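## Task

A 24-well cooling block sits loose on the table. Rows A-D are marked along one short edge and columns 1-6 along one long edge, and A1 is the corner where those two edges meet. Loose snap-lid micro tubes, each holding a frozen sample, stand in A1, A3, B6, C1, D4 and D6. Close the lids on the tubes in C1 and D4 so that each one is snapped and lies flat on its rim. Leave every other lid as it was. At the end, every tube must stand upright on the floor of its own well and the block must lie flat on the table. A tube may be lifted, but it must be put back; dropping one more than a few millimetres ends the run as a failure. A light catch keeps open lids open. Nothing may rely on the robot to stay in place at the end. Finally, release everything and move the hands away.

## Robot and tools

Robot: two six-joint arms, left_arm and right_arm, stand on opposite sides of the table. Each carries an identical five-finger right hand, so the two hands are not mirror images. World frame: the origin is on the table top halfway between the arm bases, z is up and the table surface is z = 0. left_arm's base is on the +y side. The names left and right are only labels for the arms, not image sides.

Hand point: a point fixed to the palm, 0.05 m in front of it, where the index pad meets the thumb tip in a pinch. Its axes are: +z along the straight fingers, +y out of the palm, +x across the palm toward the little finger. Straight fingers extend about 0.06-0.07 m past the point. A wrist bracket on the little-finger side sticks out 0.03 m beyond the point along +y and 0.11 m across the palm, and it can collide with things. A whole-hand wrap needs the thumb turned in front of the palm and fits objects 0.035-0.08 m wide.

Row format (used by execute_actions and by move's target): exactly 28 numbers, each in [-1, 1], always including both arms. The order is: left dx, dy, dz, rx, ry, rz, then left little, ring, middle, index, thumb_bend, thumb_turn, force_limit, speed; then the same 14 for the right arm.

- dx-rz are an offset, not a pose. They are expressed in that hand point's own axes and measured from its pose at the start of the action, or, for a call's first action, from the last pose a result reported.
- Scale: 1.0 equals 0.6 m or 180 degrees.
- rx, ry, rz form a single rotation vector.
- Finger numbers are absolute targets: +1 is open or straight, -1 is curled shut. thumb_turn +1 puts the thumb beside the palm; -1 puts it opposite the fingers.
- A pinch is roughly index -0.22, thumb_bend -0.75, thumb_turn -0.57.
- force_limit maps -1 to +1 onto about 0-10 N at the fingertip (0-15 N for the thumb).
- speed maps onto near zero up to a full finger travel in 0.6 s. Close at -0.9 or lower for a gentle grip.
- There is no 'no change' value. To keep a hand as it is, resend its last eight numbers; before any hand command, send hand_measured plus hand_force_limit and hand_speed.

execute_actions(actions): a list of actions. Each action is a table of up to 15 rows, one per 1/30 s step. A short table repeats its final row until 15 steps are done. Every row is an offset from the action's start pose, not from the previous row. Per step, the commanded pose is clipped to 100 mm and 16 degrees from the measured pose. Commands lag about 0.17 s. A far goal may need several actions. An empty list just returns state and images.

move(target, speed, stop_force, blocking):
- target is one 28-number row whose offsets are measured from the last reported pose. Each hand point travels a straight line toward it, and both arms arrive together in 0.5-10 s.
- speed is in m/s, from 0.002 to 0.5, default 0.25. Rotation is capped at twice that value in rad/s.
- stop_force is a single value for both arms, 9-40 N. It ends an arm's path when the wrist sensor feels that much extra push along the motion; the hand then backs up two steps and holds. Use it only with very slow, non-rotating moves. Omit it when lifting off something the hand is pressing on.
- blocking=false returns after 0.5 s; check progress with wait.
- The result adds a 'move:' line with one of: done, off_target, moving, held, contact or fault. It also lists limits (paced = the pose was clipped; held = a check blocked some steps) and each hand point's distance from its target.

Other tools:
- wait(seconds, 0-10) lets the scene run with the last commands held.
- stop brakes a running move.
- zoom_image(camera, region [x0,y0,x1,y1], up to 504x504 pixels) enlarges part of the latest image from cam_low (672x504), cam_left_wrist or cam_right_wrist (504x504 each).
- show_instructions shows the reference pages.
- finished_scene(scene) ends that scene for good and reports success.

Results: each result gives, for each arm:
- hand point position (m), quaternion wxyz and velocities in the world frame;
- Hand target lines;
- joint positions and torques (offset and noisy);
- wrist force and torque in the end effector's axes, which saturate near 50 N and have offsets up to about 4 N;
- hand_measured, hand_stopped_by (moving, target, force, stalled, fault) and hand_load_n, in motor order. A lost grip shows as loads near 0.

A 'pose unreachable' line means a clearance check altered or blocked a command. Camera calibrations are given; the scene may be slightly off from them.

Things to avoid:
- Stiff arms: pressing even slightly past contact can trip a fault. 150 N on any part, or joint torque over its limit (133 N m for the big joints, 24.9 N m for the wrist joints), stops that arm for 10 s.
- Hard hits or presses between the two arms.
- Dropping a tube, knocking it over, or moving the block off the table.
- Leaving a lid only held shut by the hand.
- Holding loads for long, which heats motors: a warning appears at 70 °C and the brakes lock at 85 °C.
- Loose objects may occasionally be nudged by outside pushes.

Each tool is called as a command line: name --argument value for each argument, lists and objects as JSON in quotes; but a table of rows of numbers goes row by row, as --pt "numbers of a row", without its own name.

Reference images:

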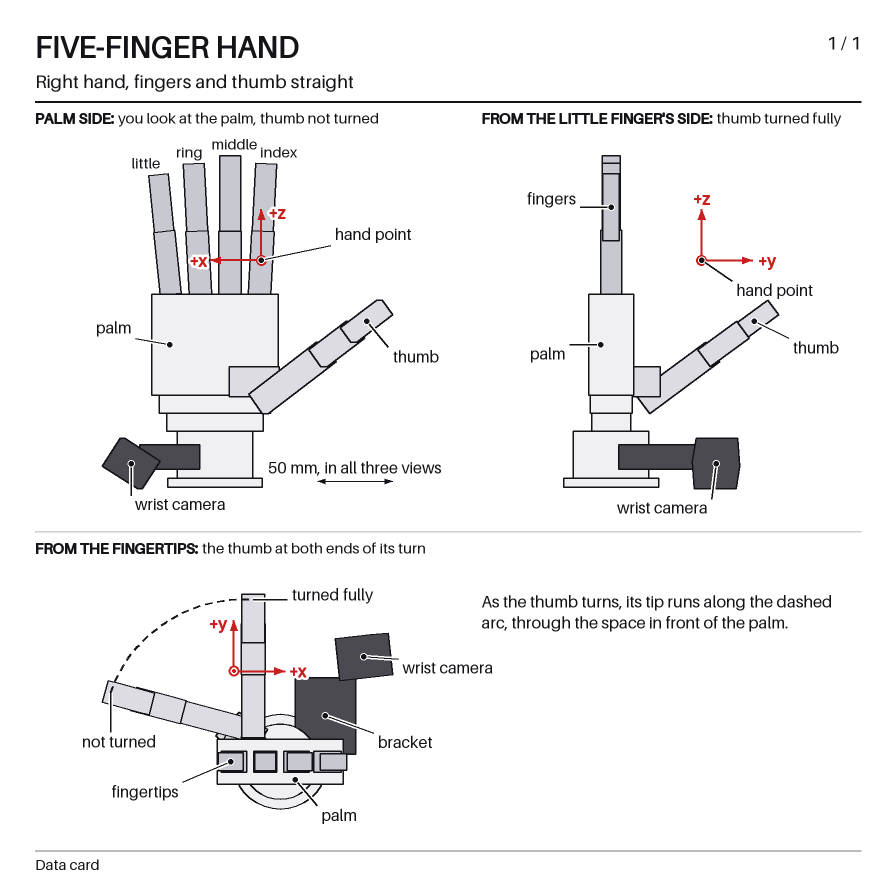

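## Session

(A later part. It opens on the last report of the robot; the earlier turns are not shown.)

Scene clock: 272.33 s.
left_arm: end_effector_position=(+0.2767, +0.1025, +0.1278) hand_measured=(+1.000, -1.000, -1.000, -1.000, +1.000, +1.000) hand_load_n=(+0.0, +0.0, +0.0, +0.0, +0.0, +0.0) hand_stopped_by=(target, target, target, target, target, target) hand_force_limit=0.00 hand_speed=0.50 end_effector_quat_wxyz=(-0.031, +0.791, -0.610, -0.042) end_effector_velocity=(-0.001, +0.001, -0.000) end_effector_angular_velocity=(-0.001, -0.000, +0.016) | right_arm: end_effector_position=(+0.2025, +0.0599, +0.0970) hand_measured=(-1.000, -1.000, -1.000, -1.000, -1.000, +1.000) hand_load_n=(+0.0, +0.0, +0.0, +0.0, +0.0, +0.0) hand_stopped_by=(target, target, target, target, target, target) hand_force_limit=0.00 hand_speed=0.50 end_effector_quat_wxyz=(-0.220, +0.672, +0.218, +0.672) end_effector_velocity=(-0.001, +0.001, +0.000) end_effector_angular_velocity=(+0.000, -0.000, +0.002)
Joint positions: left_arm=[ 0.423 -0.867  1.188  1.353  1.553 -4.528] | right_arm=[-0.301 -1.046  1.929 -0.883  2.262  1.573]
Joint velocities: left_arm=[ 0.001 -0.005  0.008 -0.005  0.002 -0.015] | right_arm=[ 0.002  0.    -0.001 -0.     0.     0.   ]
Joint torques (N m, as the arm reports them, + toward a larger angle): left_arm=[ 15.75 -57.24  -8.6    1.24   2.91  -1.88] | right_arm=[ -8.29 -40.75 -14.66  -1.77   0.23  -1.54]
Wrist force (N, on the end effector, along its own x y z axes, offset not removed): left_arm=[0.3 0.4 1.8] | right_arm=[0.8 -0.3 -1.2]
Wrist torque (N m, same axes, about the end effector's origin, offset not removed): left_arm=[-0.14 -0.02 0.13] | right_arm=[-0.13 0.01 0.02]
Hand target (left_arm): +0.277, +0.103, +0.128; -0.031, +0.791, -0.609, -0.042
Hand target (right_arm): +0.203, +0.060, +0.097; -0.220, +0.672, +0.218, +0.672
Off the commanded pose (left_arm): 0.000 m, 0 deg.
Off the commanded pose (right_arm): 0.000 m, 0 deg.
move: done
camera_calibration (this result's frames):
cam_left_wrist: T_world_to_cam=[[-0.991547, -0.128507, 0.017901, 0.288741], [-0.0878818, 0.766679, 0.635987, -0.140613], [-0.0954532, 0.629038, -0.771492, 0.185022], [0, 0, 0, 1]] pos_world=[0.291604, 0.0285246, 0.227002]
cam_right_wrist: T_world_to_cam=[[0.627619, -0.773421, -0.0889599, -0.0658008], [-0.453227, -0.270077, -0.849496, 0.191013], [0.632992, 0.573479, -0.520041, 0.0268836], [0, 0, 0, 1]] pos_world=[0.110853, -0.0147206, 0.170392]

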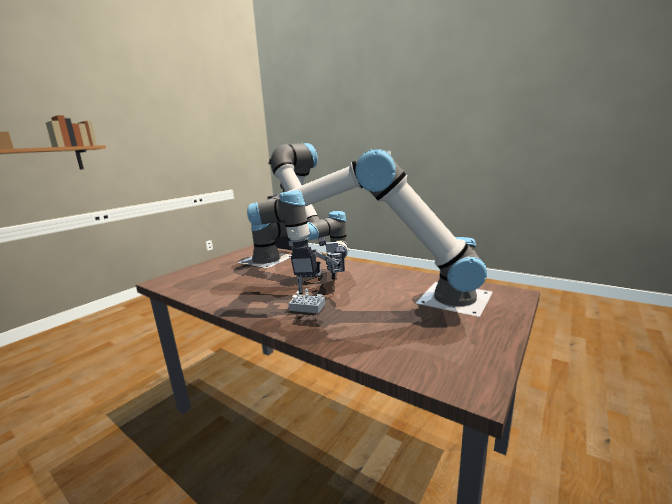

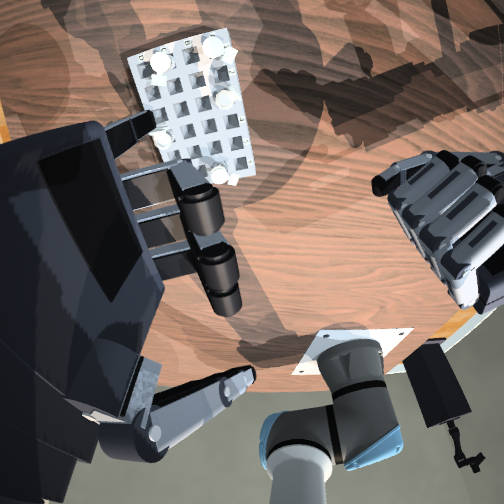

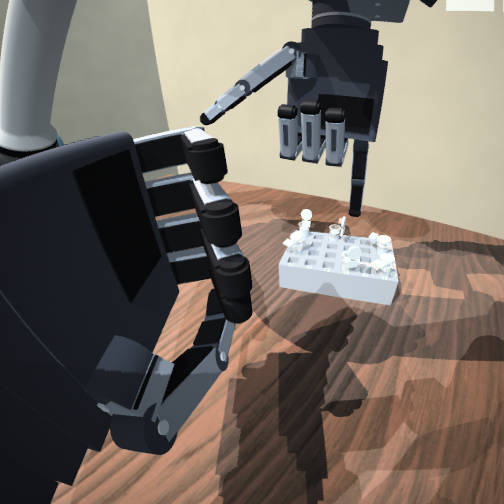

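move --target '[0.00335,0,0.01608,0,0,0,1,-1,-1,-1,1,1,0,0.5, 0,0,0,0,0,0,-1,-1,-1,-1,-1,1,0,0.5]' --speed 0.015

zoom_image --camera "cam_right_wrist" --region '[310, 180, 400, 270]'

zoom_image --camera "cam_left_wrist" --region '[120, 90, 200, 170]'

Scene clock: 277.60 s.
left_arm: end_effector_position=(+0.2769, +0.1015, +0.1183) hand_measured=(+1.000, -1.000, -1.000, -1.000, +1.000, +1.000) hand_load_n=(+0.0, +0.0, +0.0, +0.0, +0.0, +0.0) hand_stopped_by=(target, target, target, target, target, target) hand_force_limit=0.00 hand_speed=0.50 end_effector_quat_wxyz=(-0.031, +0.791, -0.610, -0.042) end_effector_velocity=(+0.000, +0.000, -0.002) end_effector_angular_velocity=(+0.002, -0.001, -0.001) | right_arm: end_effector_position=(+0.2025, +0.0599, +0.0970) hand_measured=(-1.000, -1.000, -1.000, -1.000, -1.000, +1.000) hand_load_n=(+0.0, +0.0, +0.0, +0.0, +0.0, +0.0) hand_stopped_by=(target, target, target, target, target, target) hand_force_limit=0.00 hand_speed=0.50 end_effector_quat_wxyz=(-0.220, +0.672, +0.218, +0.672) end_effector_velocity=(+0.001, +0.000, -0.000) end_effector_angular_velocity=(+0.000, +0.000, -0.001)
Joint positions: left_arm=[ 0.423 -0.857  1.196  1.335  1.553 -4.529] | right_arm=[-0.301 -1.046  1.929 -0.883  2.262  1.573]
Joint velocities: left_arm=[-0.     0.002  0.001 -0.002 -0.001  0.001] | right_arm=[-0.001  0.001 -0.001  0.    -0.001  0.   ]
Joint torques (N m, as the arm reports them, + toward a larger angle): left_arm=[-14.9  -38.6  -10.69   1.18  -0.46   1.42] | right_arm=[ -0.07 -35.77 -10.69  -1.74   0.3   -1.62]
Wrist force (N, on the end effector, along its own x y z axes, offset not removed): left_arm=[-1.3 -1.6 2.7] | right_arm=[-0.2 -2.2 0.2]
Wrist torque (N m, same axes, about the end effector's origin, offset not removed): left_arm=[-0.51 0.15 -0.16] | right_arm=[-0.44 0.14 -0.03]
Hand target (left_arm): +0.277, +0.102, +0.118; -0.031, +0.791, -0.610, -0.042
Hand target (right_arm): +0.202, +0.060, +0.097; -0.220, +0.672, +0.218, +0.672
Off the commanded pose (left_arm): 0.000 m, 0 deg.
Off the commanded pose (right_arm): 0.000 m, 0 deg.
move: done
camera_calibration (this result's frames):
cam_left_wrist: T_world_to_cam=[[-0.991537, -0.128572, 0.017986, 0.288988], [-0.0878811, 0.766699, 0.635963, -0.133783], [-0.0955567, 0.629001, -0.77151, 0.178307], [0, 0, 0, 1]] pos_world=[0.291824, 0.0275718, 0.217449]
cam_right_wrist: T_world_to_cam=[[0.627576, -0.773456, -0.0889666, -0.0658221], [-0.45324, -0.270042, -0.8495, 0.191033], [0.633026, 0.573449, -0.520033, 0.026874], [0, 0, 0, 1]] pos_world=[0.11088, -0.0147345, 0.170402]

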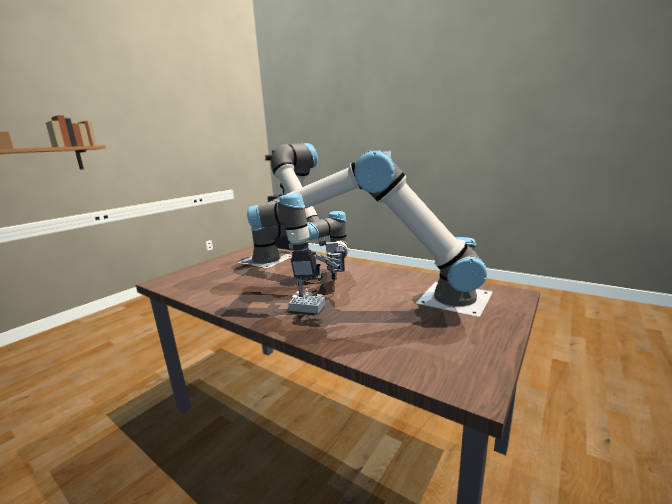

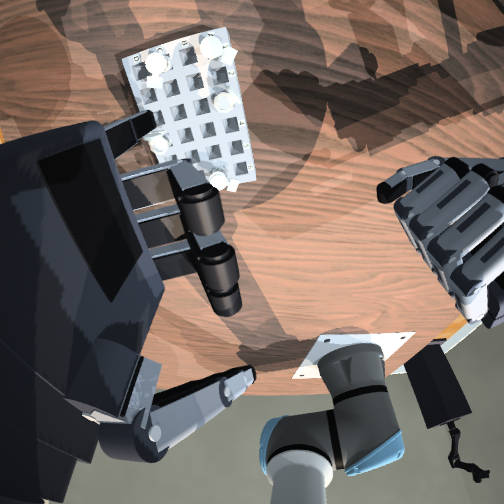

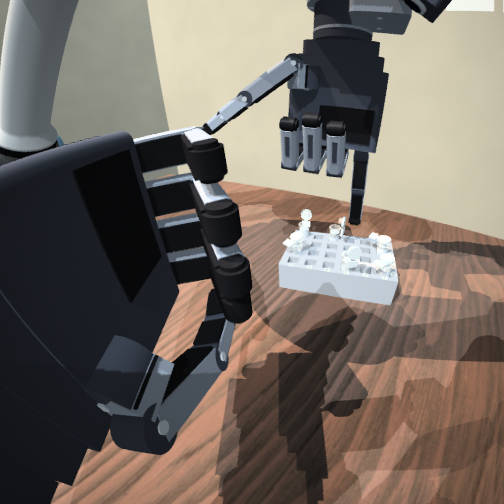

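Region (310, 180, 400, 270) of cam_right_wrist's 504x504 image, scaled by 5.600, with more detail than that image has.

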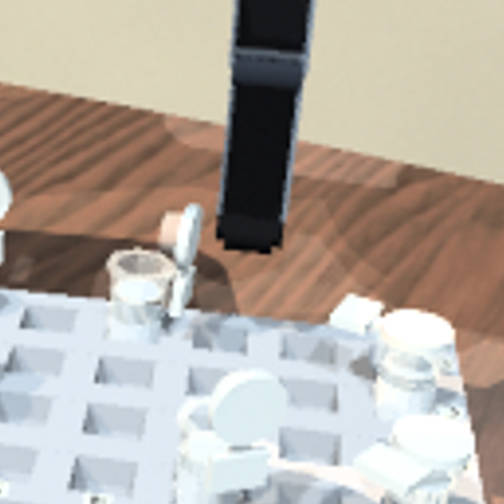

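Region (120, 90, 200, 170) of cam_left_wrist's 504x504 image, scaled by 6.300, with more detail than that image has.

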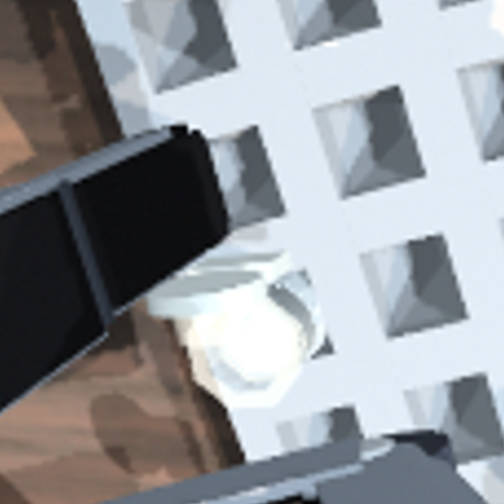

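zoom_image --camera "cam_left_wrist" --region '[138, 118, 178, 158]'

Region (138, 118, 178, 158) of cam_left_wrist's 504x504 image, scaled by 12.600, with more detail than that image has.

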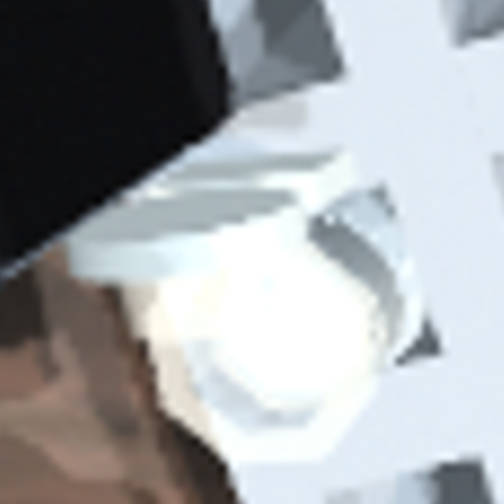

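move --target '[-0.02569,0,0.0027,0,0,0,1,-1,-1,-1,1,1,0,0.5, 0,0,0,0,0,0,-1,-1,-1,-1,-1,1,0,0.5]' --speed 0.006

zoom_image --camera "cam_right_wrist" --region '[300, 185, 380, 265]'

zoom_image --camera "cam_left_wrist" --region '[120, 90, 200, 170]'

Scene clock: 287.97 s.
left_arm: end_effector_position=(+0.2730, +0.1164, +0.1183) hand_measured=(+1.000, -1.000, -1.000, -1.000, +1.000, +1.000) hand_load_n=(+0.0, +0.0, +0.0, +0.0, +0.0, +0.0) hand_stopped_by=(target, target, target, target, target, target) hand_force_limit=0.00 hand_speed=0.50 end_effector_quat_wxyz=(-0.031, +0.791, -0.610, -0.042) end_effector_velocity=(-0.001, +0.001, +0.001) end_effector_angular_velocity=(-0.002, +0.000, -0.000) | right_arm: end_effector_position=(+0.2025, +0.0599, +0.0970) hand_measured=(-1.000, -1.000, -1.000, -1.000, -1.000, +1.000) hand_load_n=(+0.0, +0.0, +0.0, +0.0, +0.0, +0.0) hand_stopped_by=(target, target, target, target, target, target) hand_force_limit=0.00 hand_speed=0.50 end_effector_quat_wxyz=(-0.220, +0.672, +0.218, +0.672) end_effector_velocity=(+0.000, +0.000, +0.000) end_effector_angular_velocity=(-0.000, -0.000, +0.000)
Joint positions: left_arm=[ 0.428 -0.891  1.255  1.31   1.553 -4.523] | right_arm=[-0.301 -1.046  1.929 -0.883  2.262  1.573]
Joint velocities: left_arm=[ 0.    -0.004  0.004 -0.002  0.001  0.   ] | right_arm=[-0.     0.    -0.001  0.    -0.    -0.   ]
Joint torques (N m, as the arm reports them, + toward a larger angle): left_arm=[ 15.96 -57.58  -9.93   1.26  -2.42   1.38] | right_arm=[ -8.49 -42.89 -13.21  -1.8    0.21  -1.61]
Wrist force (N, on the end effector, along its own x y z axes, offset not removed): left_arm=[-1.6 -0.9 0.8] | right_arm=[-1.3 -1.0 -1.0]
Wrist torque (N m, same axes, about the end effector's origin, offset not removed): left_arm=[-0.29 0.27 -0.10] | right_arm=[-0.18 0.31 -0.12]
Hand target (left_arm): +0.273, +0.117, +0.118; -0.031, +0.791, -0.610, -0.042
Hand target (right_arm): +0.203, +0.060, +0.097; -0.220, +0.672, +0.218, +0.672
Off the commanded pose (left_arm): 0.000 m, 0 deg.
Off the commanded pose (right_arm): 0.000 m, 0 deg.
move: done
camera_calibration (this result's frames):
cam_left_wrist: T_world_to_cam=[[-0.991537, -0.12857, 0.0179837, 0.287053], [-0.0878793, 0.766685, 0.635981, -0.145468], [-0.0955562, 0.629018, -0.771495, 0.168609], [0, 0, 0, 1]] pos_world=[0.287951, 0.0423764, 0.217434]
cam_right_wrist: T_world_to_cam=[[0.627584, -0.773448, -0.0889737, -0.0658133], [-0.453235, -0.270037, -0.849505, 0.191036], [0.633022, 0.573462, -0.520024, 0.0268724], [0, 0, 0, 1]] pos_world=[0.110877, -0.0147269, 0.170404]

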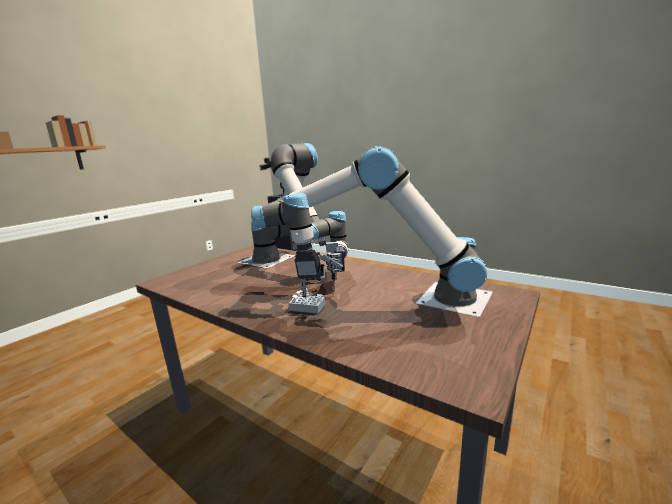

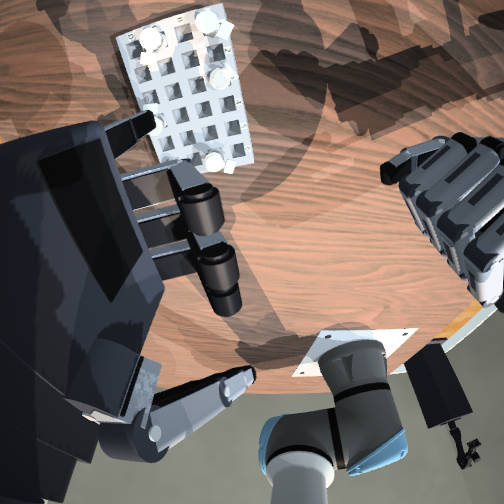

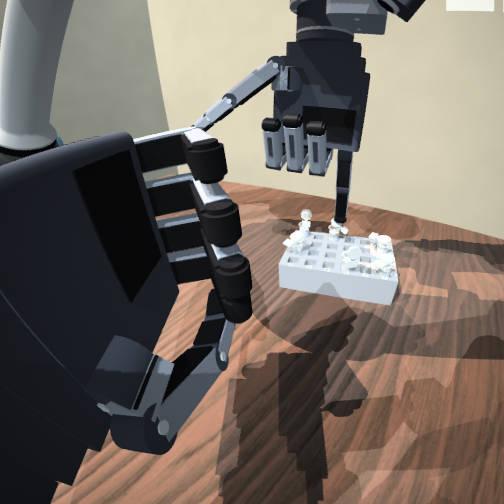

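Region (300, 185, 380, 265) of cam_right_wrist's 504x504 image, scaled by 6.300, with more detail than that image has.

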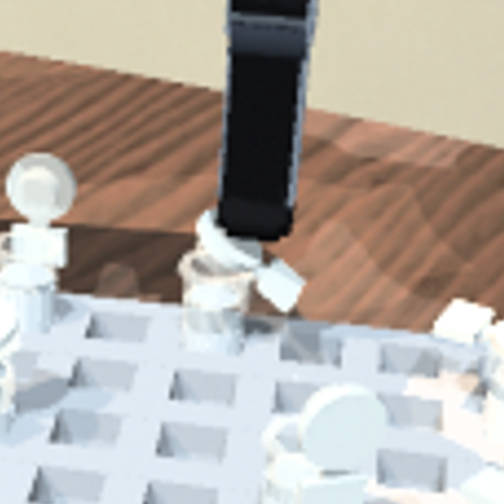

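Region (120, 90, 200, 170) of cam_left_wrist's 504x504 image, scaled by 6.300, with more detail than that image has.

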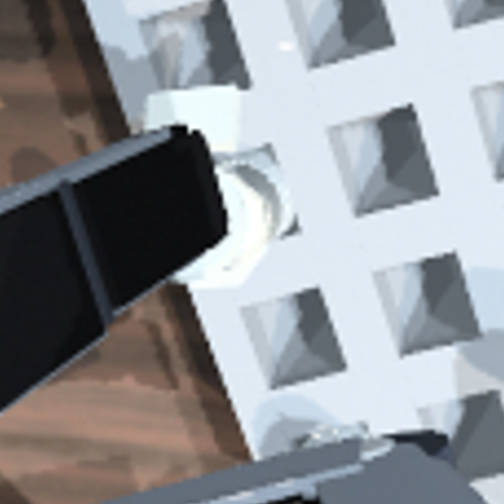

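move --target '[-0.01122,0,0.00487,0,0,0,1,-1,-1,-1,1,1,0,0.5, 0,0,0,0,0,0,-1,-1,-1,-1,-1,1,0,0.5]' --speed 0.006

zoom_image --camera "cam_right_wrist" --region '[310, 195, 370, 255]'

Scene clock: 291.77 s.
left_arm: end_effector_position=(+0.2713, +0.1229, +0.1161) hand_measured=(+1.000, -1.000, -1.000, -1.000, +1.000, +1.000) hand_load_n=(+0.0, +0.0, +0.0, +0.0, +0.0, +0.0) hand_stopped_by=(target, target, target, target, target, target) hand_force_limit=0.00 hand_speed=0.50 end_effector_quat_wxyz=(-0.031, +0.791, -0.610, -0.042) end_effector_velocity=(-0.000, +0.001, -0.001) end_effector_angular_velocity=(-0.001, -0.001, -0.001) | right_arm: end_effector_position=(+0.2025, +0.0599, +0.0970) hand_measured=(-1.000, -1.000, -1.000, -1.000, -1.000, +1.000) hand_load_n=(+0.0, +0.0, +0.0, +0.0, +0.0, +0.0) hand_stopped_by=(target, target, target, target, target, target) hand_force_limit=0.00 hand_speed=0.50 end_effector_quat_wxyz=(-0.220, +0.672, +0.218, +0.672) end_effector_velocity=(+0.000, -0.000, -0.000) end_effector_angular_velocity=(+0.000, +0.000, -0.001)
Joint positions: left_arm=[ 0.431 -0.904  1.282  1.295  1.553 -4.521] | right_arm=[-0.301 -1.046  1.929 -0.883  2.262  1.573]
Joint velocities: left_arm=[ 0.    -0.003  0.006 -0.005 -0.     0.001] | right_arm=[-0.001 -0.     0.     0.     0.     0.001]
Joint torques (N m, as the arm reports them, + toward a larger angle): left_arm=[ 16.88 -56.51 -11.26   1.55  -2.66   1.2 ] | right_arm=[ -6.45 -41.01 -11.97  -1.86   0.26  -1.63]
Wrist force (N, on the end effector, along its own x y z axes, offset not removed): left_arm=[0.0 -1.5 -0.3] | right_arm=[-1.5 -0.7 -0.4]
Wrist torque (N m, same axes, about the end effector's origin, offset not removed): left_arm=[-0.41 0.14 -0.18] | right_arm=[-0.10 0.34 -0.17]
Hand target (left_arm): +0.271, +0.123, +0.116; -0.031, +0.791, -0.610, -0.042
Hand target (right_arm): +0.203, +0.060, +0.097; -0.220, +0.672, +0.218, +0.672
Off the commanded pose (left_arm): 0.000 m, 0 deg.
Off the commanded pose (right_arm): 0.000 m, 0 deg.
move: done
camera_calibration (this result's frames):
cam_left_wrist: T_world_to_cam=[[-0.991538, -0.128568, 0.0179848, 0.286223], [-0.0878765, 0.766681, 0.635986, -0.149309], [-0.0955563, 0.629024, -0.771491, 0.162638], [0, 0, 0, 1]] pos_world=[0.286222, 0.0489685, 0.215285]
cam_right_wrist: T_world_to_cam=[[0.627576, -0.773456, -0.0889666, -0.0658222], [-0.45324, -0.270042, -0.8495, 0.191033], [0.633026, 0.573449, -0.520033, 0.026874], [0, 0, 0, 1]] pos_world=[0.11088, -0.0147346, 0.170402]

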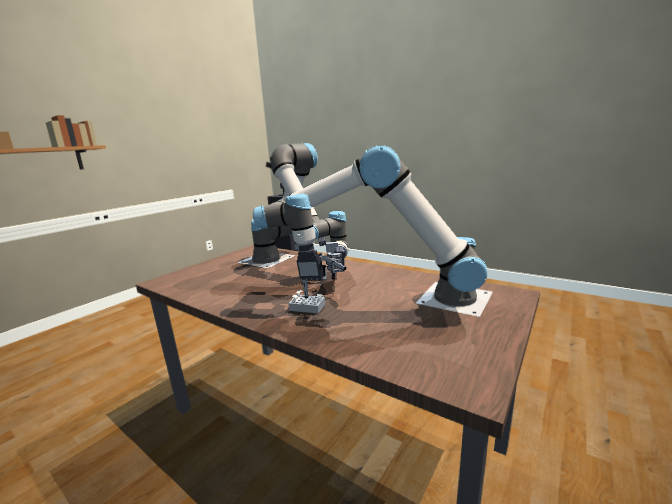

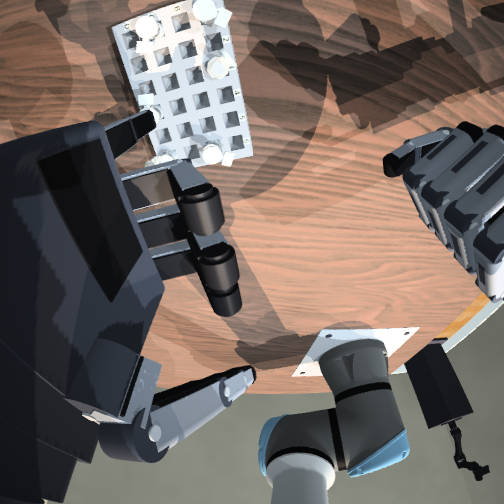

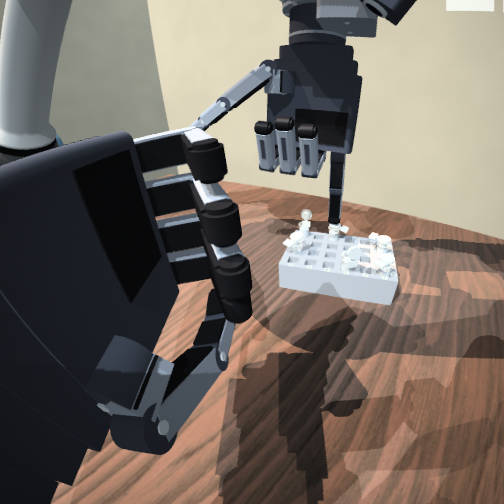

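Region (310, 195, 370, 255) of cam_right_wrist's 504x504 image, scaled by 8.400, with more detail than that image has.

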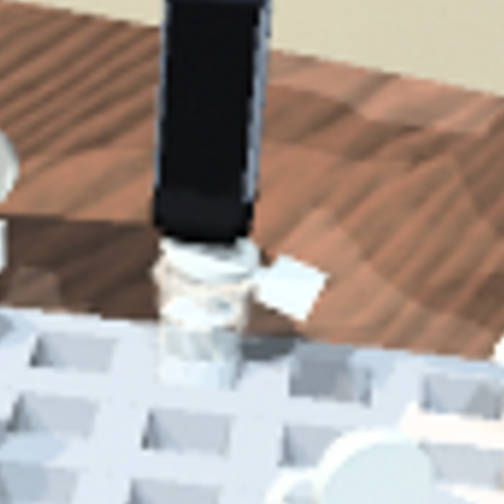

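move --target '[0.00105,0,0.00995,0,0,0,1,-1,-1,-1,1,1,0,0.5, 0,0,0,0,0,0,-1,-1,-1,-1,-1,1,0,0.5]' --speed 0.002 --stop_force 9

zoom_image --camera "cam_right_wrist" --region '[310, 195, 370, 255]'

Scene clock: 296.47 s.
left_arm: end_effector_position=(+0.2713, +0.1230, +0.1117) hand_measured=(+1.000, -1.000, -1.000, -1.000, +1.000, +1.000) hand_load_n=(-1.0, +0.0, +0.0, +0.0, +0.0, +0.0) hand_stopped_by=(target, target, target, target, target, target) hand_force_limit=0.00 hand_speed=0.50 end_effector_quat_wxyz=(-0.031, +0.791, -0.610, -0.042) end_effector_velocity=(+0.000, +0.000, +0.000) end_effector_angular_velocity=(+0.000, -0.001, -0.000) | right_arm: end_effector_position=(+0.2025, +0.0599, +0.0970) hand_measured=(-1.000, -1.000, -1.000, -1.000, -1.000, +1.000) hand_load_n=(+0.0, +0.0, +0.0, +0.0, +0.0, +0.0) hand_stopped_by=(target, target, target, target, target, target) hand_force_limit=0.00 hand_speed=0.50 end_effector_quat_wxyz=(-0.220, +0.672, +0.218, +0.672) end_effector_velocity=(+0.000, -0.000, +0.000) end_effector_angular_velocity=(+0.000, -0.000, -0.001)
Joint positions: left_arm=[ 0.431 -0.9    1.288  1.285  1.553 -4.521] | right_arm=[-0.301 -1.046  1.929 -0.883  2.262  1.573]
Joint velocities: left_arm=[ 0.    -0.    -0.001  0.    -0.001  0.   ] | right_arm=[-0.  0. -0. -0.  0. -0.]
Joint torques (N m, as the arm reports them, + toward a larger angle): left_arm=[-13.94 -40.57 -15.86   2.82  -1.68  -1.99] | right_arm=[ -1.97 -35.82 -14.8   -1.84   0.2   -1.58]
Wrist force (N, on the end effector, along its own x y z axes, offset not removed): left_arm=[-1.2 -1.2 -10.4] | right_arm=[-0.5 -0.8 0.9]
Wrist torque (N m, same axes, about the end effector's origin, offset not removed): left_arm=[0.26 0.53 -0.04] | right_arm=[-0.28 0.16 -0.04]
Hand target (left_arm): +0.271, +0.123, +0.112; -0.031, +0.791, -0.610, -0.042
Hand target (right_arm): +0.203, +0.060, +0.097; -0.220, +0.672, +0.218, +0.672
Off the commanded pose (left_arm): 0.002 m, 0 deg.
Off the commanded pose (right_arm): 0.000 m, 0 deg.
move: contact (left_arm)
camera_calibration (this result's frames):
cam_left_wrist: T_world_to_cam=[[-0.991529, -0.128634, 0.0179655, 0.286327], [-0.087942, 0.766688, 0.635968, -0.14652], [-0.0955813, 0.629001, -0.771506, 0.15921], [0, 0, 0, 1]] pos_world=[0.286233, 0.0490234, 0.21087]
cam_right_wrist: T_world_to_cam=[[0.627576, -0.773454, -0.0889773, -0.0658161], [-0.453236, -0.270027, -0.849507, 0.191041], [0.633029, 0.573458, -0.52002, 0.02687], [0, 0, 0, 1]] pos_world=[0.110882, -0.0147283, 0.170407]

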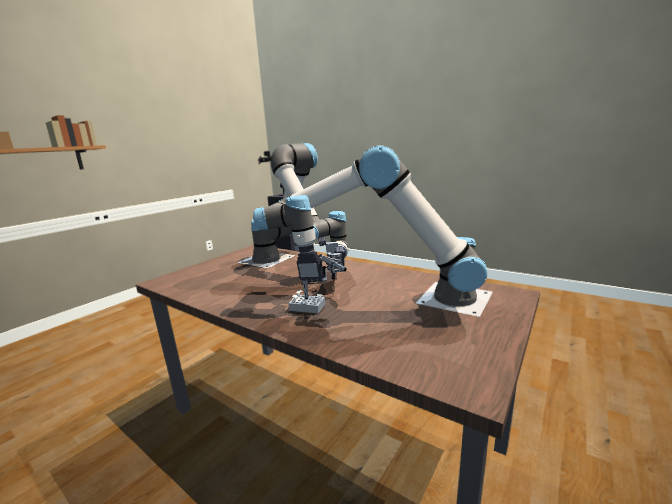

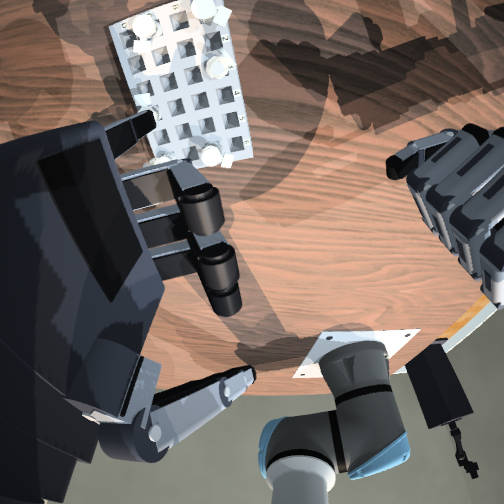

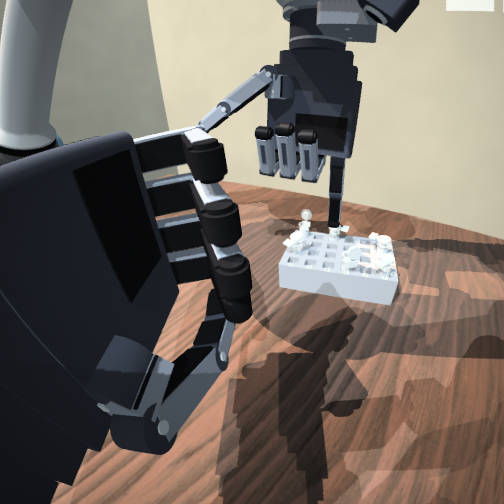

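Region (310, 195, 370, 255) of cam_right_wrist's 504x504 image, scaled by 8.400, with more detail than that image has.

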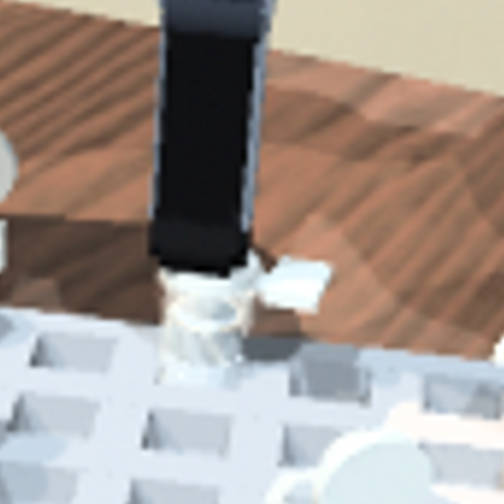

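move --target '[0.0005,0,0.005,0,0,0,1,-1,-1,-1,1,1,0,0.5, 0,0,0,0,0,0,-1,-1,-1,-1,-1,1,0,0.5]' --speed 0.002 --stop_force 11

zoom_image --camera "cam_right_wrist" --region '[310, 195, 370, 255]'

Scene clock: 299.43 s.
left_arm: end_effector_position=(+0.2713, +0.1230, +0.1110) hand_measured=(+1.000, -1.000, -1.000, -1.000, +1.000, +1.000) hand_load_n=(-1.5, +0.0, +0.0, +0.0, +0.0, +0.0) hand_stopped_by=(target, target, target, target, target, target) hand_force_limit=0.00 hand_speed=0.50 end_effector_quat_wxyz=(-0.031, +0.791, -0.610, -0.042) end_effector_velocity=(+0.000, +0.001, -0.000) end_effector_angular_velocity=(+0.002, -0.001, +0.000) | right_arm: end_effector_position=(+0.2025, +0.0599, +0.0970) hand_measured=(-1.000, -1.000, -1.000, -1.000, -1.000, +1.000) hand_load_n=(+0.0, +0.0, +0.0, +0.0, +0.0, +0.0) hand_stopped_by=(target, target, target, target, target, target) hand_force_limit=0.00 hand_speed=0.50 end_effector_quat_wxyz=(-0.220, +0.672, +0.218, +0.672) end_effector_velocity=(+0.000, +0.000, +0.000) end_effector_angular_velocity=(+0.000, +0.000, +0.000)
Joint positions: left_arm=[ 0.431 -0.899  1.289  1.284  1.553 -4.521] | right_arm=[-0.301 -1.046  1.929 -0.883  2.262  1.573]
Joint velocities: left_arm=[-0.     0.     0.001  0.    -0.002 -0.001] | right_arm=[-0.001  0.    -0.001  0.    -0.001  0.   ]
Joint torques (N m, as the arm reports them, + toward a larger angle): left_arm=[-14.87 -35.46 -14.29   1.72  -1.75  -1.23] | right_arm=[ -1.7  -35.65  -9.72  -1.86   0.29  -1.57]
Wrist force (N, on the end effector, along its own x y z axes, offset not removed): left_arm=[-4.0 -0.9 -22.5] | right_arm=[-1.1 -0.3 1.0]
Wrist torque (N m, same axes, about the end effector's origin, offset not removed): left_arm=[0.95 1.45 -0.10] | right_arm=[-0.24 0.22 -0.08]
Hand target (left_arm): +0.271, +0.123, +0.111; -0.031, +0.791, -0.610, -0.042
Hand target (right_arm): +0.203, +0.060, +0.097; -0.220, +0.672, +0.218, +0.672
Off the commanded pose (left_arm): 0.002 m, 0 deg.
Off the commanded pose (right_arm): 0.000 m, 0 deg.
move: contact (left_arm)
camera_calibration (this result's frames):
cam_left_wrist: T_world_to_cam=[[-0.99153, -0.128633, 0.0179397, 0.286343], [-0.0879645, 0.766735, 0.635908, -0.146045], [-0.0955538, 0.628944, -0.771556, 0.158646], [0, 0, 0, 1]] pos_world=[0.28623, 0.049031, 0.210139]
cam_right_wrist: T_world_to_cam=[[0.627575, -0.773456, -0.0889665, -0.0658223], [-0.45324, -0.270042, -0.8495, 0.191033], [0.633026, 0.573449, -0.520033, 0.026874], [0, 0, 0, 1]] pos_world=[0.11088, -0.0147346, 0.170402]

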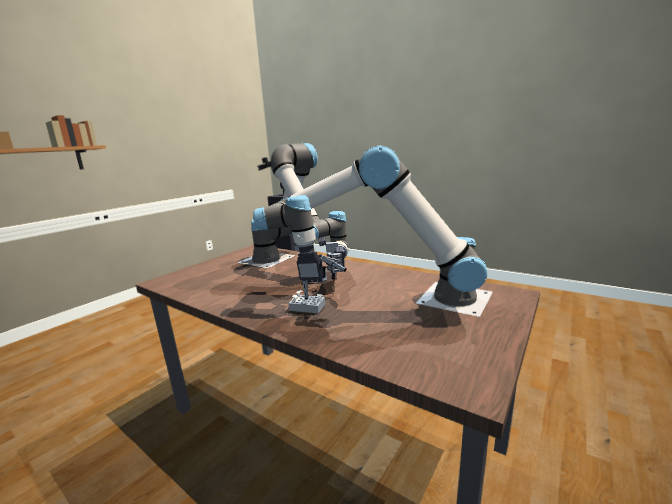

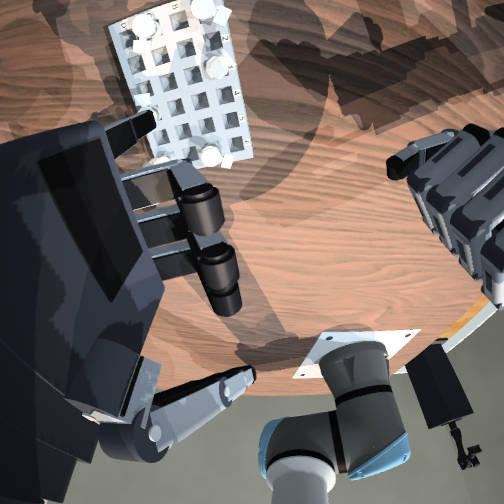

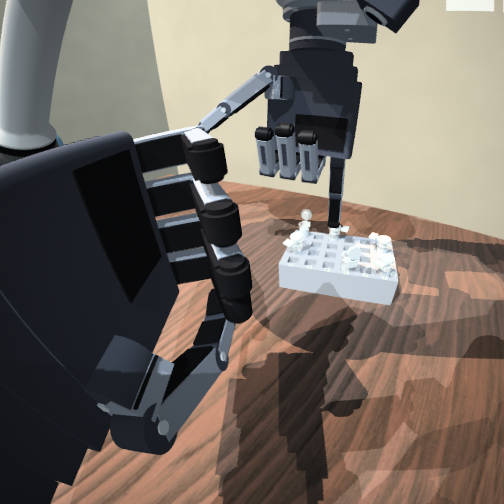

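Region (310, 195, 370, 255) of cam_right_wrist's 504x504 image, scaled by 8.400, with more detail than that image has.

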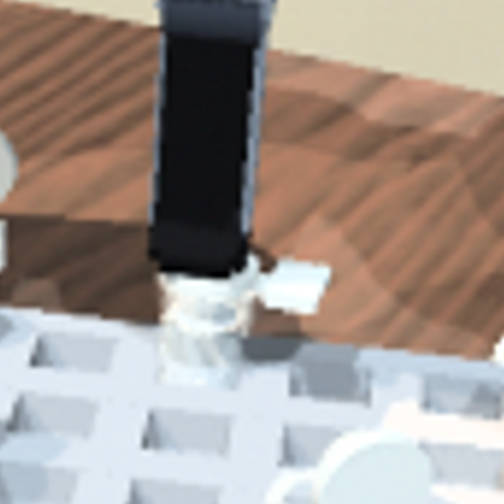

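move --target '[-0.0052,0,-0.0497,0,0,0,1,-1,-1,-1,1,1,0,0.5, 0,0,0,0,0,0,-1,-1,-1,-1,-1,1,0,0.5]' --speed 0.03

zoom_image --camera "cam_right_wrist" --region '[275, 200, 405, 290]'

zoom_image --camera "cam_right_wrist" --region '[320, 215, 360, 245]'

Scene clock: 303.60 s.
left_arm: end_effector_position=(+0.2713, +0.1230, +0.1407) hand_measured=(+1.000, -1.000, -1.000, -1.000, +1.000, +1.000) hand_load_n=(+0.0, +0.0, +0.0, +0.0, +0.0, +0.0) hand_stopped_by=(target, target, target, target, target, target) hand_force_limit=0.00 hand_speed=0.50 end_effector_quat_wxyz=(-0.031, +0.791, -0.610, -0.042) end_effector_velocity=(-0.000, -0.000, +0.003) end_effector_angular_velocity=(+0.000, +0.002, +0.001) | right_arm: end_effector_position=(+0.2025, +0.0599, +0.0970) hand_measured=(-1.000, -1.000, -1.000, -1.000, -1.000, +1.000) hand_load_n=(+0.0, +0.0, +0.0, +0.0, +0.0, +0.0) hand_stopped_by=(target, target, target, target, target, target) hand_force_limit=0.00 hand_speed=0.50 end_effector_quat_wxyz=(-0.220, +0.672, +0.218, +0.672) end_effector_velocity=(+0.000, +0.000, +0.001) end_effector_angular_velocity=(+0.001, -0.001, +0.000)
Joint positions: left_arm=[ 0.431 -0.925  1.251  1.347  1.553 -4.521] | right_arm=[-0.301 -1.046  1.929 -0.883  2.262  1.573]
Joint velocities: left_arm=[ 0.    -0.002 -0.004  0.007  0.001 -0.001] | right_arm=[ 0.    -0.001 -0.001  0.     0.    -0.001]
Joint torques (N m, as the arm reports them, + toward a larger angle): left_arm=[ 15.26 -57.31 -26.04   4.4   -2.48   1.53] | right_arm=[ -1.91 -35.48 -15.99  -1.87   0.17  -1.56]
Wrist force (N, on the end effector, along its own x y z axes, offset not removed): left_arm=[-4.7 -0.2 0.3] | right_arm=[-1.6 -1.1 0.0]
Wrist torque (N m, same axes, about the end effector's origin, offset not removed): left_arm=[-0.19 0.67 -0.26] | right_arm=[-0.27 0.39 -0.16]
Hand target (left_arm): +0.271, +0.123, +0.141; -0.031, +0.791, -0.610, -0.042
Hand target (right_arm): +0.203, +0.060, +0.097; -0.220, +0.672, +0.218, +0.672
Off the commanded pose (left_arm): 0.000 m, 0 deg.
Off the commanded pose (right_arm): 0.000 m, 0 deg.
move: done
camera_calibration (this result's frames):
cam_left_wrist: T_world_to_cam=[[-0.991533, -0.128608, 0.0179427, 0.285857], [-0.0879444, 0.766747, 0.635897, -0.164984], [-0.0955388, 0.628935, -0.771565, 0.181555], [0, 0, 0, 1]] pos_world=[0.286273, 0.0490784, 0.239866]
cam_right_wrist: T_world_to_cam=[[0.627576, -0.773454, -0.0889773, -0.0658161], [-0.453237, -0.270027, -0.849507, 0.191041], [0.633029, 0.573458, -0.52002, 0.02687], [0, 0, 0, 1]] pos_world=[0.110882, -0.0147283, 0.170407]

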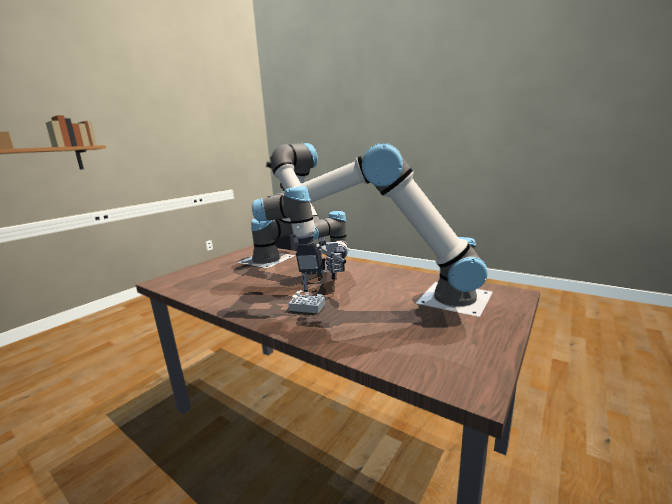

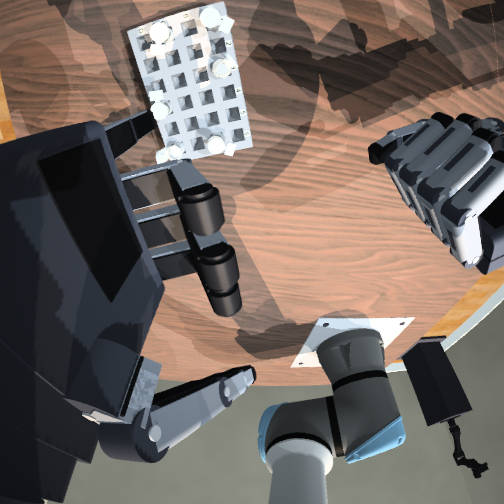

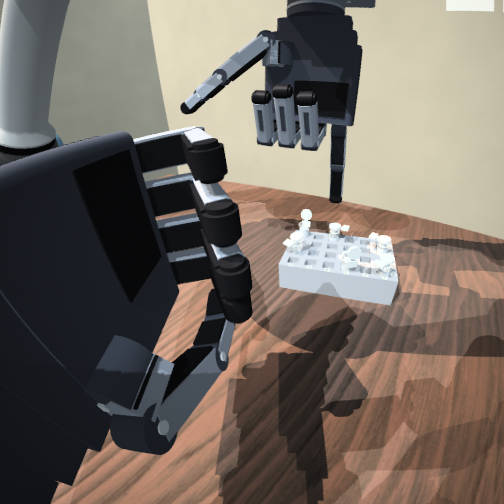

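Region (275, 200, 405, 290) of cam_right_wrist's 504x504 image, scaled by 3.877, with more detail than that image has; it fills the top 349 rows of this view, and the rest is white.

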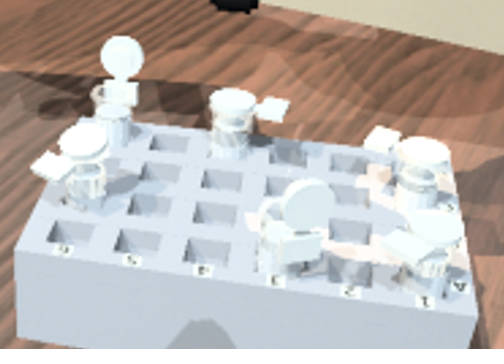

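Region (320, 215, 360, 245) of cam_right_wrist's 504x504 image, scaled by 12.600, with more detail than that image has; it fills the top 378 rows of this view, and the rest is white.

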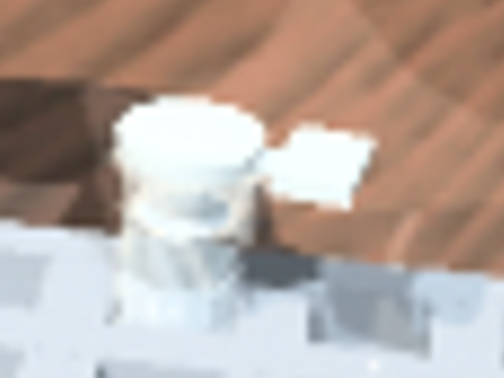

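move --target '[-0.1867,0,-0.1815,0,0,0,1,-1,-1,-1,1,1,0,0.5, 0.05,0.1325,-0.158,0.111,0,0,-1,-1,-1,-1,-1,1,0,0.5]' --speed 0.2

zoom_image --camera "cam_low" --region '[276, 278, 336, 323]'

Scene clock: 309.60 s.
left_arm: end_effector_position=(+0.2463, +0.2199, +0.2605) hand_measured=(+1.000, -1.000, -1.000, -1.000, +1.000, +1.000) hand_load_n=(+0.0, +0.0, +0.0, +0.0, +0.0, +0.0) hand_stopped_by=(target, target, target, target, target, target) hand_force_limit=0.00 hand_speed=0.50 end_effector_quat_wxyz=(-0.031, +0.791, -0.610, -0.042) end_effector_velocity=(+0.000, +0.001, +0.002) end_effector_angular_velocity=(+0.001, -0.002, +0.001) | right_arm: end_effector_position=(+0.1726, -0.0599, +0.1267) hand_measured=(-1.000, -1.000, -1.000, -1.000, -1.000, +1.000) hand_load_n=(+0.0, +0.0, +0.0, +0.0, +0.0, +0.0) hand_stopped_by=(target, target, target, target, target, target) hand_force_limit=0.00 hand_speed=0.50 end_effector_quat_wxyz=(-0.333, +0.625, +0.331, +0.624) end_effector_velocity=(+0.001, -0.002, +0.000) end_effector_angular_velocity=(-0.001, +0.001, +0.012)
Joint positions: left_arm=[ 0.476 -1.213  1.379  1.507  1.548 -4.476] | right_arm=[-0.547 -1.479  2.473 -0.995  1.67   1.573]
Joint velocities: left_arm=[ 0.001 -0.004  0.001  0.003 -0.002 -0.   ] | right_arm=[-0.019 -0.013  0.011  0.003 -0.03   0.001]
Joint torques (N m, as the arm reports them, + toward a larger angle): left_arm=[ 15.91 -47.33 -10.78   4.52  -2.45   1.12] | right_arm=[ -7.45 -25.01  -4.86   0.31  -1.56   1.49]
Wrist force (N, on the end effector, along its own x y z axes, offset not removed): left_arm=[-3.5 -2.8 -1.0] | right_arm=[0.4 -1.6 -0.4]
Wrist torque (N m, same axes, about the end effector's origin, offset not removed): left_arm=[-0.40 0.58 -0.29] | right_arm=[-0.29 0.08 -0.06]
Hand target (left_arm): +0.246, +0.220, +0.261; -0.031, +0.791, -0.610, -0.042
Hand target (right_arm): +0.173, -0.060, +0.127; -0.333, +0.624, +0.331, +0.624
Off the commanded pose (left_arm): 0.000 m, 0 deg.
Off the commanded pose (right_arm): 0.000 m, 0 deg.
move: done
camera_calibration (this result's frames):
cam_left_wrist: T_world_to_cam=[[-0.991534, -0.128608, 0.0178857, 0.271328], [-0.0879716, 0.766685, 0.635968, -0.3176], [-0.0955031, 0.629011, -0.771508, 0.21063], [0, 0, 0, 1]] pos_world=[0.261207, 0.145905, 0.359633]
cam_right_wrist: T_world_to_cam=[[0.853298, -0.513787, -0.0889162, -0.160555], [-0.334174, -0.407957, -0.849646, 0.141506], [0.400263, 0.754715, -0.519803, 0.18096], [0, 0, 0, 1]] pos_world=[0.111857, -0.161336, 0.200018]

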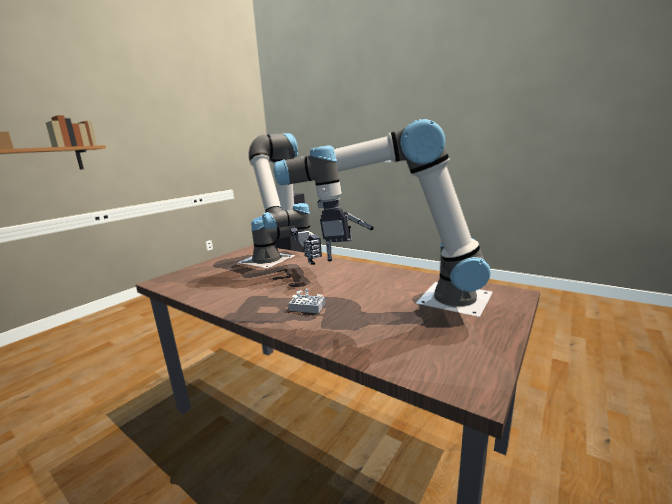

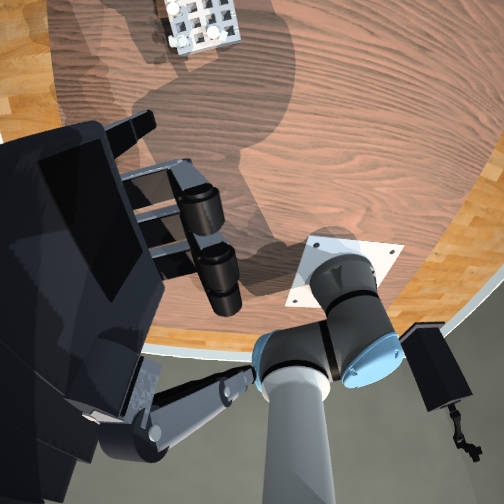

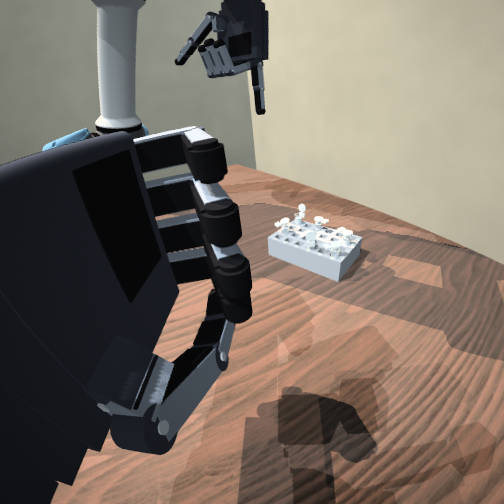

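Region (276, 278, 336, 323) of cam_low's 672x504 image, scaled by 8.400, with more detail than that image has; it fills the top 378 rows of this view, and the rest is white.

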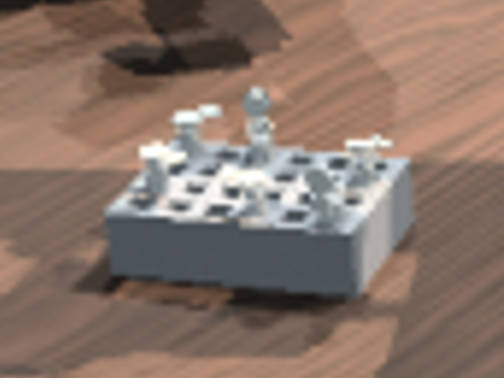

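zoom_image --camera "cam_right_wrist" --region '[262, 195, 372, 285]'

Region (262, 195, 372, 285) of cam_right_wrist's 504x504 image, scaled by 4.582, with more detail than that image has; it fills the top 412 rows of this view, and the rest is white.

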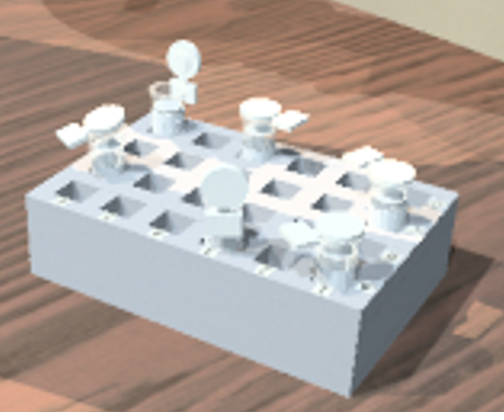

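finished_scene --scene 1

The scene is finished: the task was done.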